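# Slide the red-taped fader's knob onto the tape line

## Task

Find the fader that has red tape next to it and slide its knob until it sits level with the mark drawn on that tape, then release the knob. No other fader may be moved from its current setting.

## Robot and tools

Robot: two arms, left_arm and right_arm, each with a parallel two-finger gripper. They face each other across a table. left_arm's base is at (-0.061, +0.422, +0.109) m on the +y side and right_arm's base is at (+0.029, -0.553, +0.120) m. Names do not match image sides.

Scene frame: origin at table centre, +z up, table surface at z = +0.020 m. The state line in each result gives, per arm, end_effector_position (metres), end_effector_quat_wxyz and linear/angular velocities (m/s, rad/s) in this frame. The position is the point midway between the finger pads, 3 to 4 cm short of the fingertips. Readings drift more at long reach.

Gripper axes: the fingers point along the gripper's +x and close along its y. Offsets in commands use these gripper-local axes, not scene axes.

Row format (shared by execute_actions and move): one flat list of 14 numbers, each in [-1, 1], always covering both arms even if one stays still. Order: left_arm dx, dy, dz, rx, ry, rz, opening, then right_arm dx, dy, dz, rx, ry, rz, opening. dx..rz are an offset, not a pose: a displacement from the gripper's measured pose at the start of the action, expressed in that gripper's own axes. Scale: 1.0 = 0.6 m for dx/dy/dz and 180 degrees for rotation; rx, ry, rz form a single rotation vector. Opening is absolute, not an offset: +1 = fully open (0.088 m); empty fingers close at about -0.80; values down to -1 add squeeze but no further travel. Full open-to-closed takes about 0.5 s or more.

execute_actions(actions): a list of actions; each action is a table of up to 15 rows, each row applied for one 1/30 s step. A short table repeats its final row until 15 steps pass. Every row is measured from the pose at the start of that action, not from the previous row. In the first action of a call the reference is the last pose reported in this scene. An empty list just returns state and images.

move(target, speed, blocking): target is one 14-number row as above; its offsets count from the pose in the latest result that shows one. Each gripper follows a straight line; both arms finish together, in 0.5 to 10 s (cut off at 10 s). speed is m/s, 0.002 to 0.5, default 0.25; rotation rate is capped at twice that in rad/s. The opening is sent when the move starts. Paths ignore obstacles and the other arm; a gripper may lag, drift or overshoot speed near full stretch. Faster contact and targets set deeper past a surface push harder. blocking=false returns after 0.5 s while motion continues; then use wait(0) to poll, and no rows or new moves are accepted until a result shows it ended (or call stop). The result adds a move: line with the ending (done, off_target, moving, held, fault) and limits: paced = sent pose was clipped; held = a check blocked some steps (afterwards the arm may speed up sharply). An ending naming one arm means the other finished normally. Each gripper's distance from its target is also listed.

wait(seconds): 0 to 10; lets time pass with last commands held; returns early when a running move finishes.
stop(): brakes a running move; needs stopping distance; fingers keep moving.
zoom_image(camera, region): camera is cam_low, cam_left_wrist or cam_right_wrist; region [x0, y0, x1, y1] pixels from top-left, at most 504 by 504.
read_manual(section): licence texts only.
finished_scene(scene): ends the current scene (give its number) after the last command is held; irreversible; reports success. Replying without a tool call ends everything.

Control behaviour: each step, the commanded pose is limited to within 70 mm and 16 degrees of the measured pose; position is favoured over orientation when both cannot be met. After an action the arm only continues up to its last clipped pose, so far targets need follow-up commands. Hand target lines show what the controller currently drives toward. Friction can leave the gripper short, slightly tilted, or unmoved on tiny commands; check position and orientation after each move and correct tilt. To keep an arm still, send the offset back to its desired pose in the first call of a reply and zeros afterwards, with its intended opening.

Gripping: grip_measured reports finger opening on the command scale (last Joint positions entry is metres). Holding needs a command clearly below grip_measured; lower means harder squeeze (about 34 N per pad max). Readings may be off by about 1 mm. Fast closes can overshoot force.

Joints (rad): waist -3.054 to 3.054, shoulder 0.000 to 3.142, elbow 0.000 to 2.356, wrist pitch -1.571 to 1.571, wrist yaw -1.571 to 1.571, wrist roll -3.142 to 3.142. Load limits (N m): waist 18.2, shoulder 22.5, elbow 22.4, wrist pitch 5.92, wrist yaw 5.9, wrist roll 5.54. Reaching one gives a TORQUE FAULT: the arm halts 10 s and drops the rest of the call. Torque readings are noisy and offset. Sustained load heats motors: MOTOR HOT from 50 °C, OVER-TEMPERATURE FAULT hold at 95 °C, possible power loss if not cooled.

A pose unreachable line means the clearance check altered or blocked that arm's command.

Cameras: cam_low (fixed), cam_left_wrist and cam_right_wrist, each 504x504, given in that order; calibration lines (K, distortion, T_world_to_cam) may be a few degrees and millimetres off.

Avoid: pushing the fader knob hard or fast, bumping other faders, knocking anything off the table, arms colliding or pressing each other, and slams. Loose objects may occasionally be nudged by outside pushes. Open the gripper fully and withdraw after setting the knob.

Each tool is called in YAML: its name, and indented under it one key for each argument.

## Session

execute_actions:
  actions: []

Scene clock: 0.00 s.
left_arm: end_effector_position=(-0.1727, +0.1270, +0.4337) grip_measured=+0.844 end_effector_quat_wxyz=(+0.570, -0.022, -0.017, -0.821) end_effector_velocity=(+0.000, +0.000, -0.005) end_effector_angular_velocity=(+0.023, -0.001, +0.004) | right_arm: end_effector_position=(+0.3508, -0.4120, +0.3454) grip_measured=+0.830 end_effector_quat_wxyz=(+0.903, -0.268, -0.147, +0.301) end_effector_velocity=(-0.000, +0.000, -0.005) end_effector_angular_velocity=(-0.000, +0.026, +0.006)
Joint positions: left_arm=[ 0.007  0.851  0.651  0.256 -0.008  0.004  0.08 ] | right_arm=[-1.724  1.276  0.379  1.013 -0.447 -0.564  0.08 ]
Joint velocities: left_arm=[-0.002 -0.002 -0.002 -0.022 -0.007 -0.007  0.   ] | right_arm=[-0.002 -0.002 -0.002 -0.022 -0.007  0.007 -0.   ]
Joint torques (N m, as the arm reports them, + toward a larger angle): no reading
Heat: left arm: hottest shoulder 32 °C (+0.0 °C/min); right arm: hottest elbow 33 °C (+0.0 °C/min).
Hand target (left_arm): -0.173, +0.127, +0.434; -0.570, +0.022, +0.017, +0.821
Hand target (right_arm): +0.351, -0.412, +0.345; +0.903, -0.268, -0.147, +0.301
camera_calibration (this result's frames):
cam_left_wrist: T_world_to_cam=[[-0.925682, 0.378235, 0.00708462, -0.205953], [0.114308, 0.297507, -0.947852, 0.420001], [-0.360619, -0.8766, -0.318632, 0.260758], [0, 0, 0, 1]] pos_world=[-0.144622, 0.181526, 0.482644]
cam_right_wrist: T_world_to_cam=[[0.421514, -0.728964, 0.539386, -0.636586], [0.14489, -0.533028, -0.833599, 0.0492032], [0.895172, 0.429526, -0.119059, -0.0179577], [0, 0, 0, 1]] pos_world=[0.277276, -0.430108, 0.382243]

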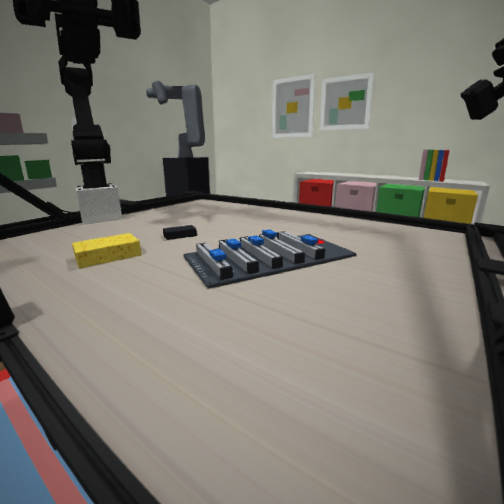

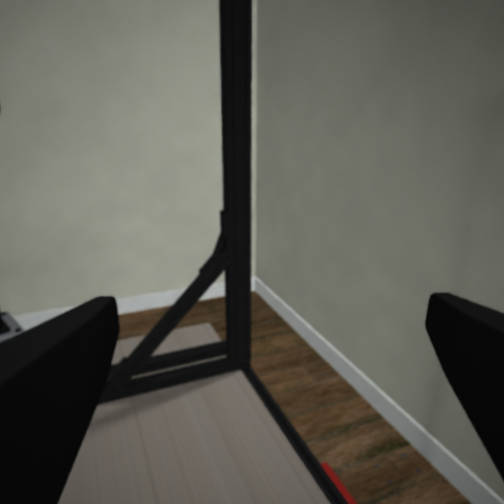

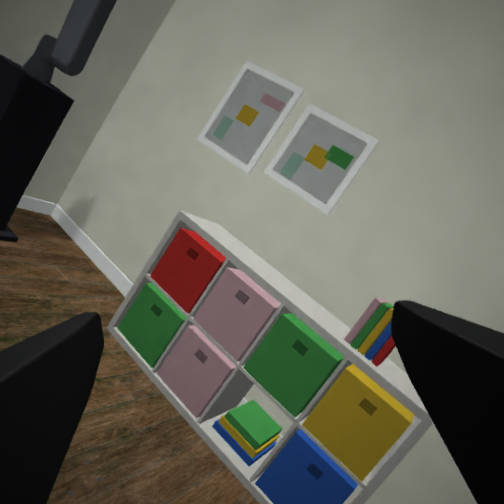

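move:
  target: [0,0,0,0,0,0,0.84,-0.293,0.712,0.18,0.411,0.57,-0.156,0.1]
  speed: 0.35

Scene clock: 4.87 s.
left_arm: end_effector_position=(-0.1727, +0.1270, +0.4337) grip_measured=+0.840 end_effector_quat_wxyz=(+0.570, -0.022, -0.017, -0.821) end_effector_velocity=(+0.002, -0.000, -0.002) end_effector_angular_velocity=(+0.010, +0.005, +0.009) | right_arm: end_effector_position=(-0.0264, -0.1917, +0.1726) grip_measured=+0.100 end_effector_quat_wxyz=(+0.685, +0.169, +0.688, -0.166) end_effector_velocity=(-0.002, +0.001, +0.000) end_effector_angular_velocity=(+0.006, +0.008, +0.010)
Joint positions: left_arm=[ 0.007  0.851  0.651  0.256 -0.008  0.004  0.08 ] | right_arm=[-0.228  1.973  1.429 -1.021 -0.002  2.202  0.044]
Joint velocities: left_arm=[ 0.002 -0.002 -0.002 -0.007 -0.007 -0.007 -0.   ] | right_arm=[ 0.002 -0.002 -0.002  0.007 -0.007 -0.007 -0.   ]
Joint torques (N m, as the arm reports them, + toward a larger angle): left_arm=[ 0.12 -2.45  7.29  1.96 -0.01  0.01] | right_arm=[ 0.12 -8.16  6.89  0.19 -0.04  0.17]
Heat: left arm: hottest shoulder 32 °C (+0.0 °C/min); right arm: hottest elbow 34 °C (+0.0 °C/min).
Hand target (left_arm): -0.173, +0.127, +0.434; -0.570, +0.022, +0.017, +0.821
Hand target (right_arm): -0.028, -0.190, +0.169; +0.685, +0.169, +0.688, -0.170
Off the commanded pose (left_arm): 0.000 m, 0 deg.
Off the commanded pose (right_arm): 0.005 m, 1 deg.
move: done
camera_calibration (this result's frames):
cam_left_wrist: T_world_to_cam=[[-0.925682, 0.378235, 0.00708462, -0.205953], [0.114308, 0.297507, -0.947852, 0.420001], [-0.360619, -0.8766, -0.318632, 0.260758], [0, 0, 0, 1]] pos_world=[-0.144622, 0.181526, 0.482644]
cam_right_wrist: T_world_to_cam=[[-0.486543, -0.871098, 0.0668205, -0.193446], [-0.819395, 0.481522, 0.311012, 0.0487019], [-0.303097, 0.0965682, -0.948054, 0.252109], [0, 0, 0, 1]] pos_world=[0.0222, -0.216307, 0.236792]

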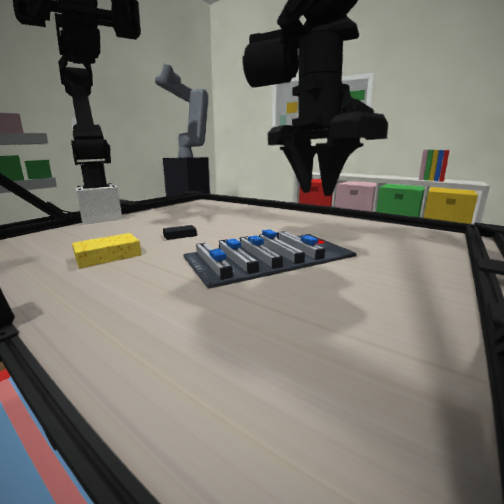

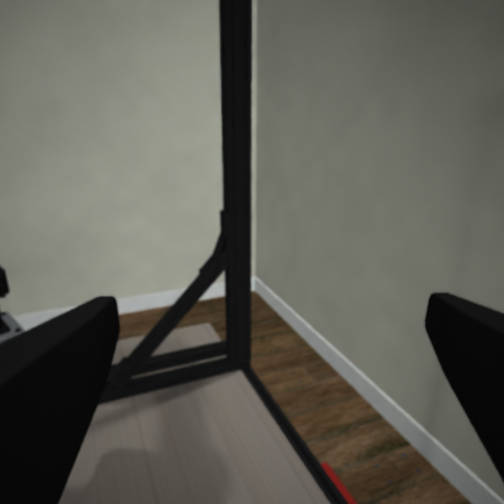

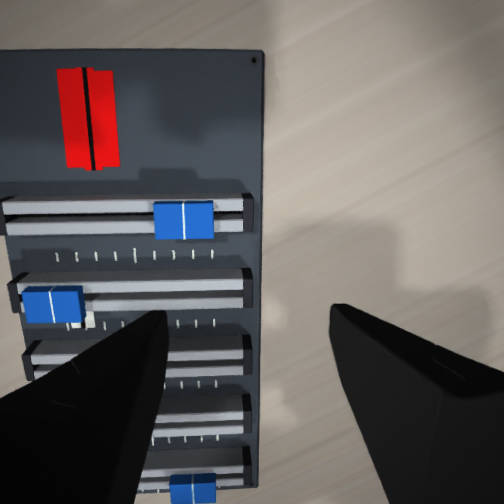

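move:
  target: [0,0,0,0,0,0,0.84,0.12,0.037,0.02,0,0,0,0.15]
  speed: 0.15

Scene clock: 6.33 s.
left_arm: end_effector_position=(-0.1727, +0.1270, +0.4337) grip_measured=+0.840 end_effector_quat_wxyz=(+0.570, -0.022, -0.017, -0.821) end_effector_velocity=(+0.002, -0.000, +0.000) end_effector_angular_velocity=(+0.005, +0.006, +0.009) | right_arm: end_effector_position=(-0.0067, -0.1729, +0.1087) grip_measured=+0.150 end_effector_quat_wxyz=(+0.682, +0.179, +0.691, -0.160) end_effector_velocity=(+0.000, -0.005, +0.002) end_effector_angular_velocity=(-0.018, +0.005, +0.005)
Joint positions: left_arm=[ 0.007  0.851  0.651  0.256 -0.008  0.004  0.08 ] | right_arm=[-0.286  2.109  1.358 -0.791 -0.003  2.148  0.046]
Joint velocities: left_arm=[ 0.002 -0.002  0.002 -0.007 -0.007 -0.007 -0.   ] | right_arm=[-0.002 -0.007 -0.002 -0.022 -0.007 -0.007 -0.   ]
Joint torques (N m, as the arm reports them, + toward a larger angle): left_arm=[ 0.06 -2.48  7.33  1.99  0.01 -0.04] | right_arm=[-0.21 -8.85  4.61  0.24  0.07 -0.21]
Heat: left arm: hottest elbow 33 °C (+9.5 °C/min); right arm: hottest elbow 34 °C (+9.5 °C/min).
Hand target (left_arm): -0.173, +0.127, +0.434; -0.570, +0.022, +0.017, +0.821
Hand target (right_arm): -0.005, -0.177, +0.101; +0.685, +0.170, +0.688, -0.166
Off the commanded pose (left_arm): 0.000 m, 0 deg.
Off the commanded pose (right_arm): 0.009 m, 1 deg.
move: off_target (right_arm)
camera_calibration (this result's frames):
cam_left_wrist: T_world_to_cam=[[-0.925682, 0.378235, 0.00708462, -0.205953], [0.114308, 0.297507, -0.947852, 0.420001], [-0.360619, -0.8766, -0.318632, 0.260758], [0, 0, 0, 1]] pos_world=[-0.144622, 0.181526, 0.482644]
cam_right_wrist: T_world_to_cam=[[-0.490726, -0.870008, 0.0476772, -0.160902], [-0.816285, 0.478183, 0.324068, 0.0736745], [-0.30474, 0.12011, -0.944832, 0.199399], [0, 0, 0, 1]] pos_world=[0.0419453, -0.199166, 0.172194]

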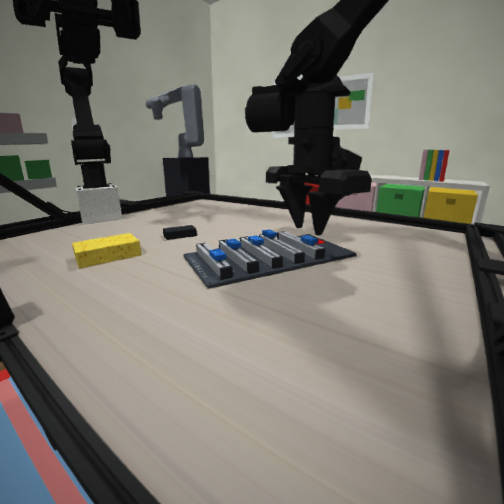

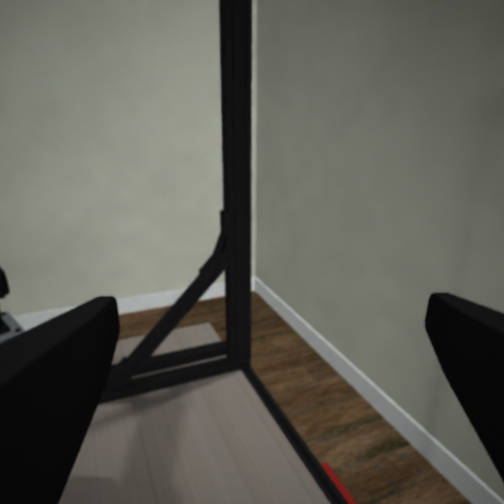

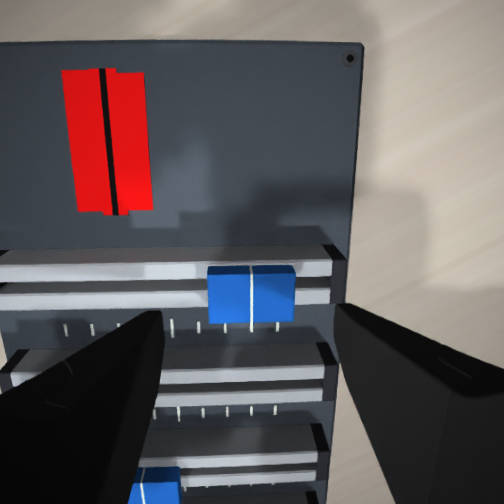

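move:
  target: [0,0,0,0,0,0,0.84,0.042,-0.01,0.004,0,0,-0.012,0.15]
  speed: 0.06

move:
  target: [0,0,0,0,0,0,0.84,0,0.075,0,0,0,0,-0.15]
  speed: 0.06

Scene clock: 7.83 s.
left_arm: end_effector_position=(-0.1727, +0.1270, +0.4337) grip_measured=+0.840 end_effector_quat_wxyz=(+0.570, -0.022, -0.017, -0.821) end_effector_velocity=(-0.002, -0.000, -0.004) end_effector_angular_velocity=(+0.023, -0.001, -0.010) | right_arm: end_effector_position=(-0.0084, -0.1733, +0.0916) grip_measured=+0.150 end_effector_quat_wxyz=(+0.677, +0.175, +0.696, -0.165) end_effector_velocity=(-0.000, -0.005, +0.000) end_effector_angular_velocity=(-0.024, +0.020, +0.000)
Joint positions: left_arm=[ 0.007  0.851  0.651  0.256 -0.008  0.004  0.08 ] | right_arm=[-0.289  2.146  1.34  -0.743 -0.02   2.147  0.046]
Joint velocities: left_arm=[-0.002  0.002  0.002 -0.022  0.007 -0.007 -0.   ] | right_arm=[-0.007 -0.002 -0.002 -0.022 -0.022 -0.007  0.   ]
Joint torques (N m, as the arm reports them, + toward a larger angle): left_arm=[-0.11 -2.43  7.43  1.99 -0.01 -0.02] | right_arm=[-0.3  -8.85  4.32  0.23 -0.05 -0.16]
Heat: left arm: hottest elbow 33 °C (+7.7 °C/min); right arm: hottest elbow 34 °C (+7.7 °C/min).
Hand target (left_arm): -0.173, +0.127, +0.434; -0.570, +0.022, +0.017, +0.821
Hand target (right_arm): -0.007, -0.179, +0.083; +0.679, +0.166, +0.694, -0.173
Off the commanded pose (left_arm): 0.000 m, 0 deg.
Off the commanded pose (right_arm): 0.010 m, 1 deg.
move: off_target (right_arm)
camera_calibration (this result's frames):
cam_left_wrist: T_world_to_cam=[[-0.925682, 0.378235, 0.00708462, -0.205953], [0.114308, 0.297507, -0.947852, 0.420001], [-0.360619, -0.8766, -0.318632, 0.260758], [0, 0, 0, 1]] pos_world=[-0.144622, 0.181526, 0.482644]
cam_right_wrist: T_world_to_cam=[[-0.49106, -0.868824, 0.0632779, -0.162566], [-0.81005, 0.482145, 0.3337, 0.0778671], [-0.320435, 0.112608, -0.940553, 0.18098], [0, 0, 0, 1]] pos_world=[0.0412391, -0.199164, 0.154524]

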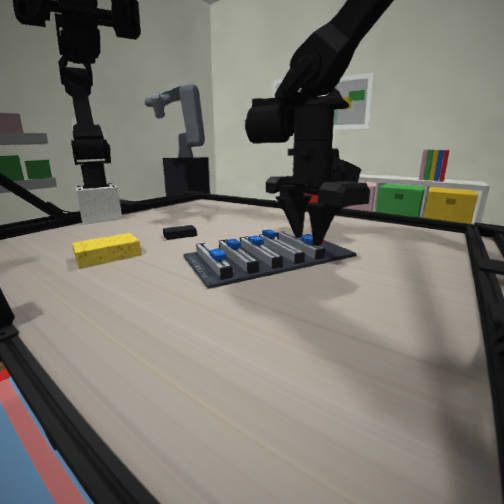

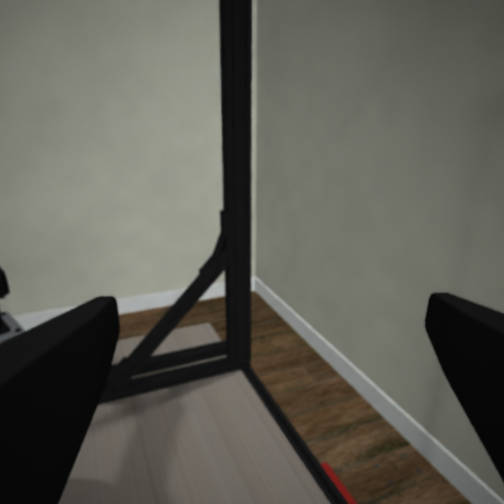

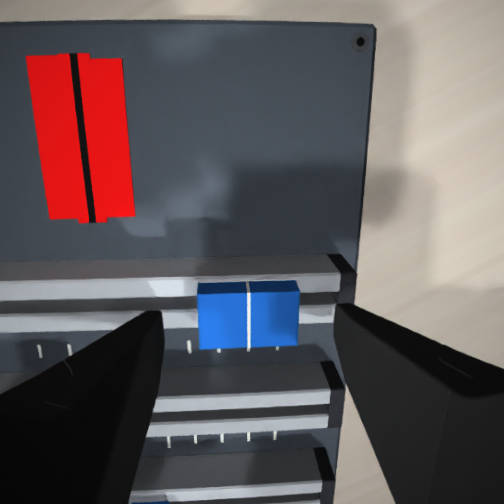

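Scene clock: 8.90 s.
left_arm: end_effector_position=(-0.1727, +0.1270, +0.4337) grip_measured=+0.840 end_effector_quat_wxyz=(+0.570, -0.022, -0.017, -0.821) end_effector_velocity=(-0.001, +0.001, -0.004) end_effector_angular_velocity=(+0.014, +0.003, -0.000) | right_arm: end_effector_position=(+0.0117, -0.1352, +0.0971) grip_measured=-0.149 end_effector_quat_wxyz=(+0.676, +0.179, +0.696, -0.164) end_effector_velocity=(+0.002, +0.001, +0.001) end_effector_angular_velocity=(-0.003, +0.007, -0.014)
Joint positions: left_arm=[ 0.007  0.851  0.651  0.256 -0.008  0.004  0.08 ] | right_arm=[-0.345  2.253  1.548 -0.838 -0.02   2.096  0.032]
Joint velocities: left_arm=[-0.007 -0.002 -0.007 -0.007 -0.007 -0.007 -0.   ] | right_arm=[-0.007  0.002  0.007 -0.007 -0.007  0.007 -0.   ]
Joint torques (N m, as the arm reports them, + toward a larger angle): left_arm=[-0.13 -2.63  7.19  2.    0.01  0.  ] | right_arm=[-0.22 -9.54  6.88  0.24  0.03 -0.19]
Heat: left arm: hottest elbow 33 °C (+6.7 °C/min); right arm: hottest elbow 34 °C (+6.7 °C/min).
Hand target (left_arm): -0.173, +0.127, +0.434; -0.570, +0.022, +0.017, +0.821
Hand target (right_arm): +0.012, -0.133, +0.092; +0.677, +0.175, +0.695, -0.165
Off the commanded pose (left_arm): 0.000 m, 0 deg.
Off the commanded pose (right_arm): 0.005 m, 0 deg.
move: done
camera_calibration (this result's frames):
cam_left_wrist: T_world_to_cam=[[-0.925682, 0.378235, 0.00708462, -0.205953], [0.114308, 0.297507, -0.947852, 0.420001], [-0.360619, -0.8766, -0.318632, 0.260758], [0, 0, 0, 1]] pos_world=[-0.144622, 0.181526, 0.482644]
cam_right_wrist: T_world_to_cam=[[-0.495408, -0.86678, 0.0571305, -0.118958], [-0.807809, 0.483888, 0.336596, 0.0739053], [-0.319399, 0.120602, -0.939914, 0.189327], [0, 0, 0, 1]] pos_world=[0.0612398, -0.161705, 0.159871]

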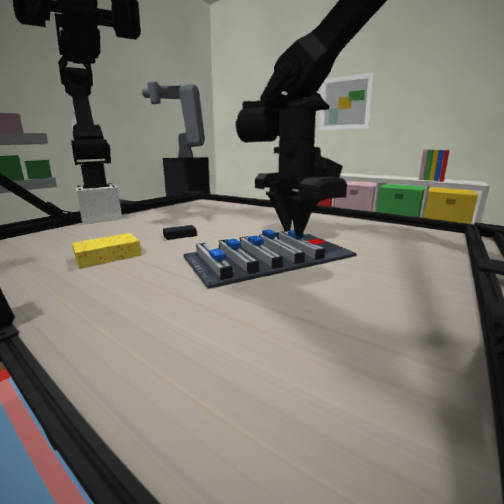

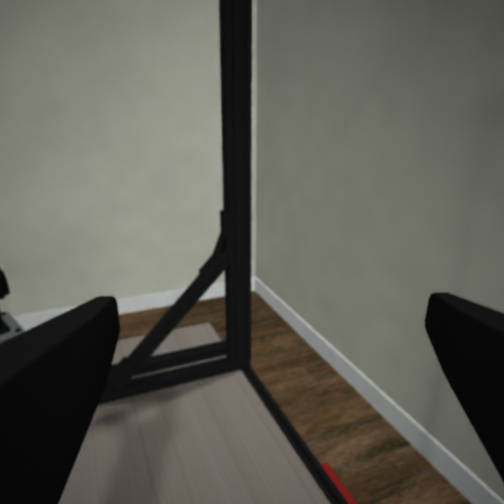

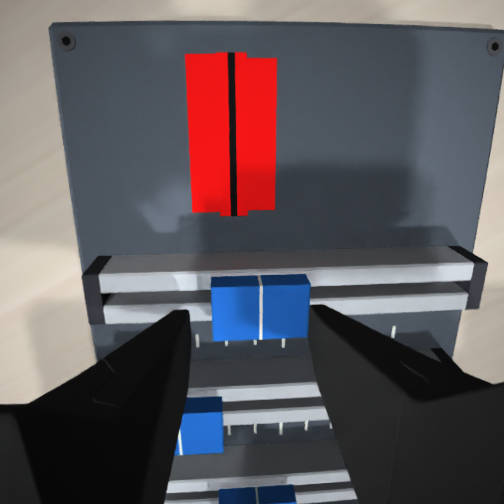

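move:
  target: [0,0,0,0,0,0,0.84,0.016,0.011,0.006,0,0,0,-0.15]
  speed: 0.03

Scene clock: 10.37 s.
left_arm: end_effector_position=(-0.1727, +0.1270, +0.4337) grip_measured=+0.840 end_effector_quat_wxyz=(+0.570, -0.022, -0.017, -0.821) end_effector_velocity=(+0.001, +0.000, +0.001) end_effector_angular_velocity=(-0.004, +0.011, +0.014) | right_arm: end_effector_position=(+0.0165, -0.1315, +0.0934) grip_measured=-0.150 end_effector_quat_wxyz=(+0.674, +0.184, +0.697, -0.163) end_effector_velocity=(+0.002, -0.005, +0.000) end_effector_angular_velocity=(-0.021, -0.009, +0.019)
Joint positions: left_arm=[ 0.007  0.851  0.651  0.256 -0.008  0.004  0.08 ] | right_arm=[-0.358  2.265  1.552 -0.821 -0.023  2.087  0.032]
Joint velocities: left_arm=[-0.007 -0.002 -0.002  0.007 -0.022 -0.007 -0.   ] | right_arm=[-0.002 -0.002 -0.002 -0.022  0.007 -0.022 -0.   ]
Joint torques (N m, as the arm reports them, + toward a larger angle): left_arm=[-0.24 -2.56  7.2   1.98  0.02 -0.01] | right_arm=[-0.24 -9.71  6.58  0.29  0.13 -0.19]
Heat: left arm: hottest elbow 33 °C (+5.8 °C/min); right arm: hottest elbow 34 °C (+5.8 °C/min).
Hand target (left_arm): -0.173, +0.127, +0.434; -0.570, +0.022, +0.017, +0.821
Hand target (right_arm): +0.018, -0.131, +0.088; +0.676, +0.179, +0.696, -0.164
Off the commanded pose (left_arm): 0.000 m, 0 deg.
Off the commanded pose (right_arm): 0.006 m, 1 deg.
move: done
camera_calibration (this result's frames):
cam_left_wrist: T_world_to_cam=[[-0.925682, 0.378235, 0.00708462, -0.205953], [0.114308, 0.297507, -0.947852, 0.420001], [-0.360619, -0.8766, -0.318632, 0.260758], [0, 0, 0, 1]] pos_world=[-0.144622, 0.181526, 0.482644]
cam_right_wrist: T_world_to_cam=[[-0.498829, -0.865232, 0.0504251, -0.112309], [-0.804914, 0.484057, 0.343223, 0.0765955], [-0.321377, 0.130622, -0.937899, 0.188086], [0, 0, 0, 1]] pos_world=[0.0660764, -0.158818, 0.155779]

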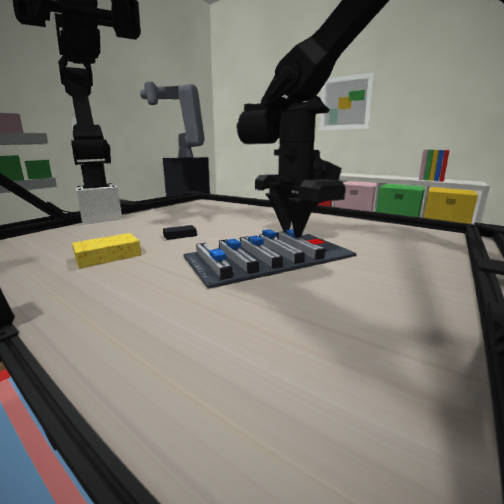

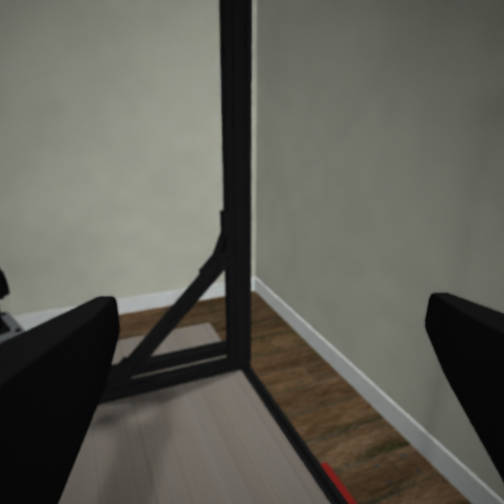

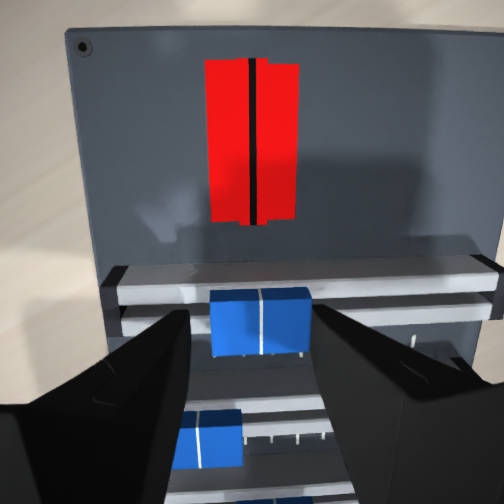

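execute_actions:
  actions:
    - [[0,0,0,0,0,0,0.84,0,0,0,0,0,0,-0.18]]
    - [[0,0,0,0,0,0,0.84,0,0,0,0,0,0,0.3]]
    - [[0,0,0,0,0,0,0.84,-0.05,0,0,0,0,0,0.3]]

Scene clock: 12.40 s.
left_arm: end_effector_position=(-0.1727, +0.1270, +0.4337) grip_measured=+0.840 end_effector_quat_wxyz=(+0.570, -0.022, -0.017, -0.821) end_effector_velocity=(+0.000, -0.001, -0.001) end_effector_angular_velocity=(+0.010, +0.005, +0.004) | right_arm: end_effector_position=(+0.0165, -0.1343, +0.1206) grip_measured=+0.300 end_effector_quat_wxyz=(+0.675, +0.181, +0.696, -0.165) end_effector_velocity=(-0.000, -0.002, +0.000) end_effector_angular_velocity=(-0.008, +0.007, -0.010)
Joint positions: left_arm=[ 0.007  0.851  0.651  0.256 -0.008  0.004  0.08 ] | right_arm=[-0.358  2.217  1.588 -0.913 -0.024  2.087  0.054]
Joint velocities: left_arm=[-0.002  0.002  0.002 -0.007 -0.007 -0.007 -0.   ] | right_arm=[-0.002 -0.002 -0.002 -0.007 -0.007  0.007 -0.   ]
Joint torques (N m, as the arm reports them, + toward a larger angle): left_arm=[-0.11 -2.45  7.4   1.99  0.04  0.  ] | right_arm=[ -0.16 -12.25   6.4    0.01   0.03  -0.04]
Heat: left arm: hottest elbow 33 °C (+4.8 °C/min); right arm: hottest elbow 35 °C (+9.7 °C/min).
Hand target (left_arm): -0.173, +0.127, +0.434; -0.570, +0.022, +0.017, +0.821
Hand target (right_arm): +0.017, -0.133, +0.123; +0.674, +0.183, +0.697, -0.163
Off the commanded pose (left_arm): 0.000 m, 0 deg.
Off the commanded pose (right_arm): 0.003 m, 0 deg.
camera_calibration (this result's frames):
cam_left_wrist: T_world_to_cam=[[-0.925682, 0.378235, 0.00708462, -0.205953], [0.114308, 0.297507, -0.947852, 0.420001], [-0.360619, -0.8766, -0.318632, 0.260758], [0, 0, 0, 1]] pos_world=[-0.144622, 0.181526, 0.482644]
cam_right_wrist: T_world_to_cam=[[-0.498775, -0.864833, 0.0573355, -0.116853], [-0.804722, 0.486648, 0.339994, 0.0692941], [-0.32194, 0.123441, -0.938678, 0.213021], [0, 0, 0, 1]] pos_world=[0.0660589, -0.161076, 0.183098]

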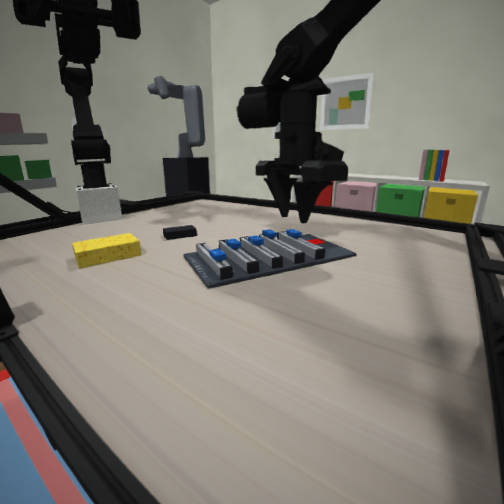

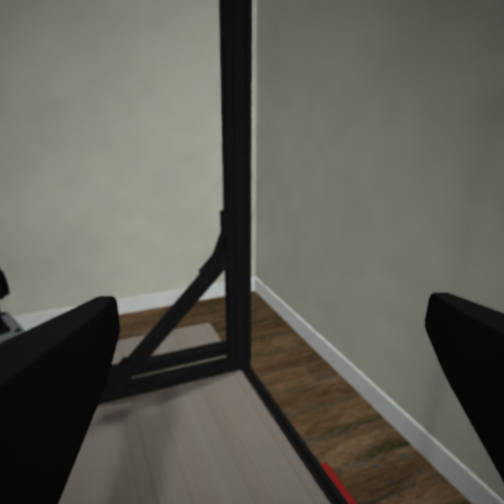

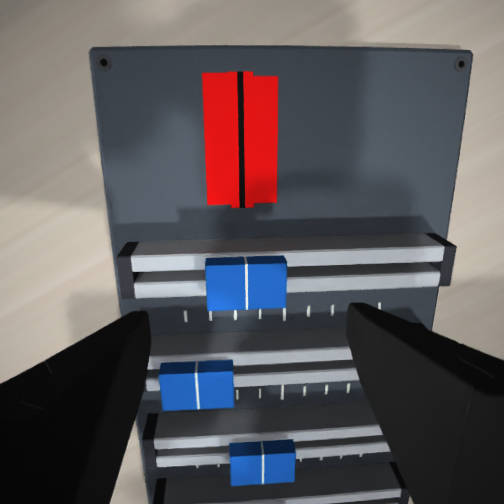

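finished_scene:
  scene: 2

The scene is finished: the task was done.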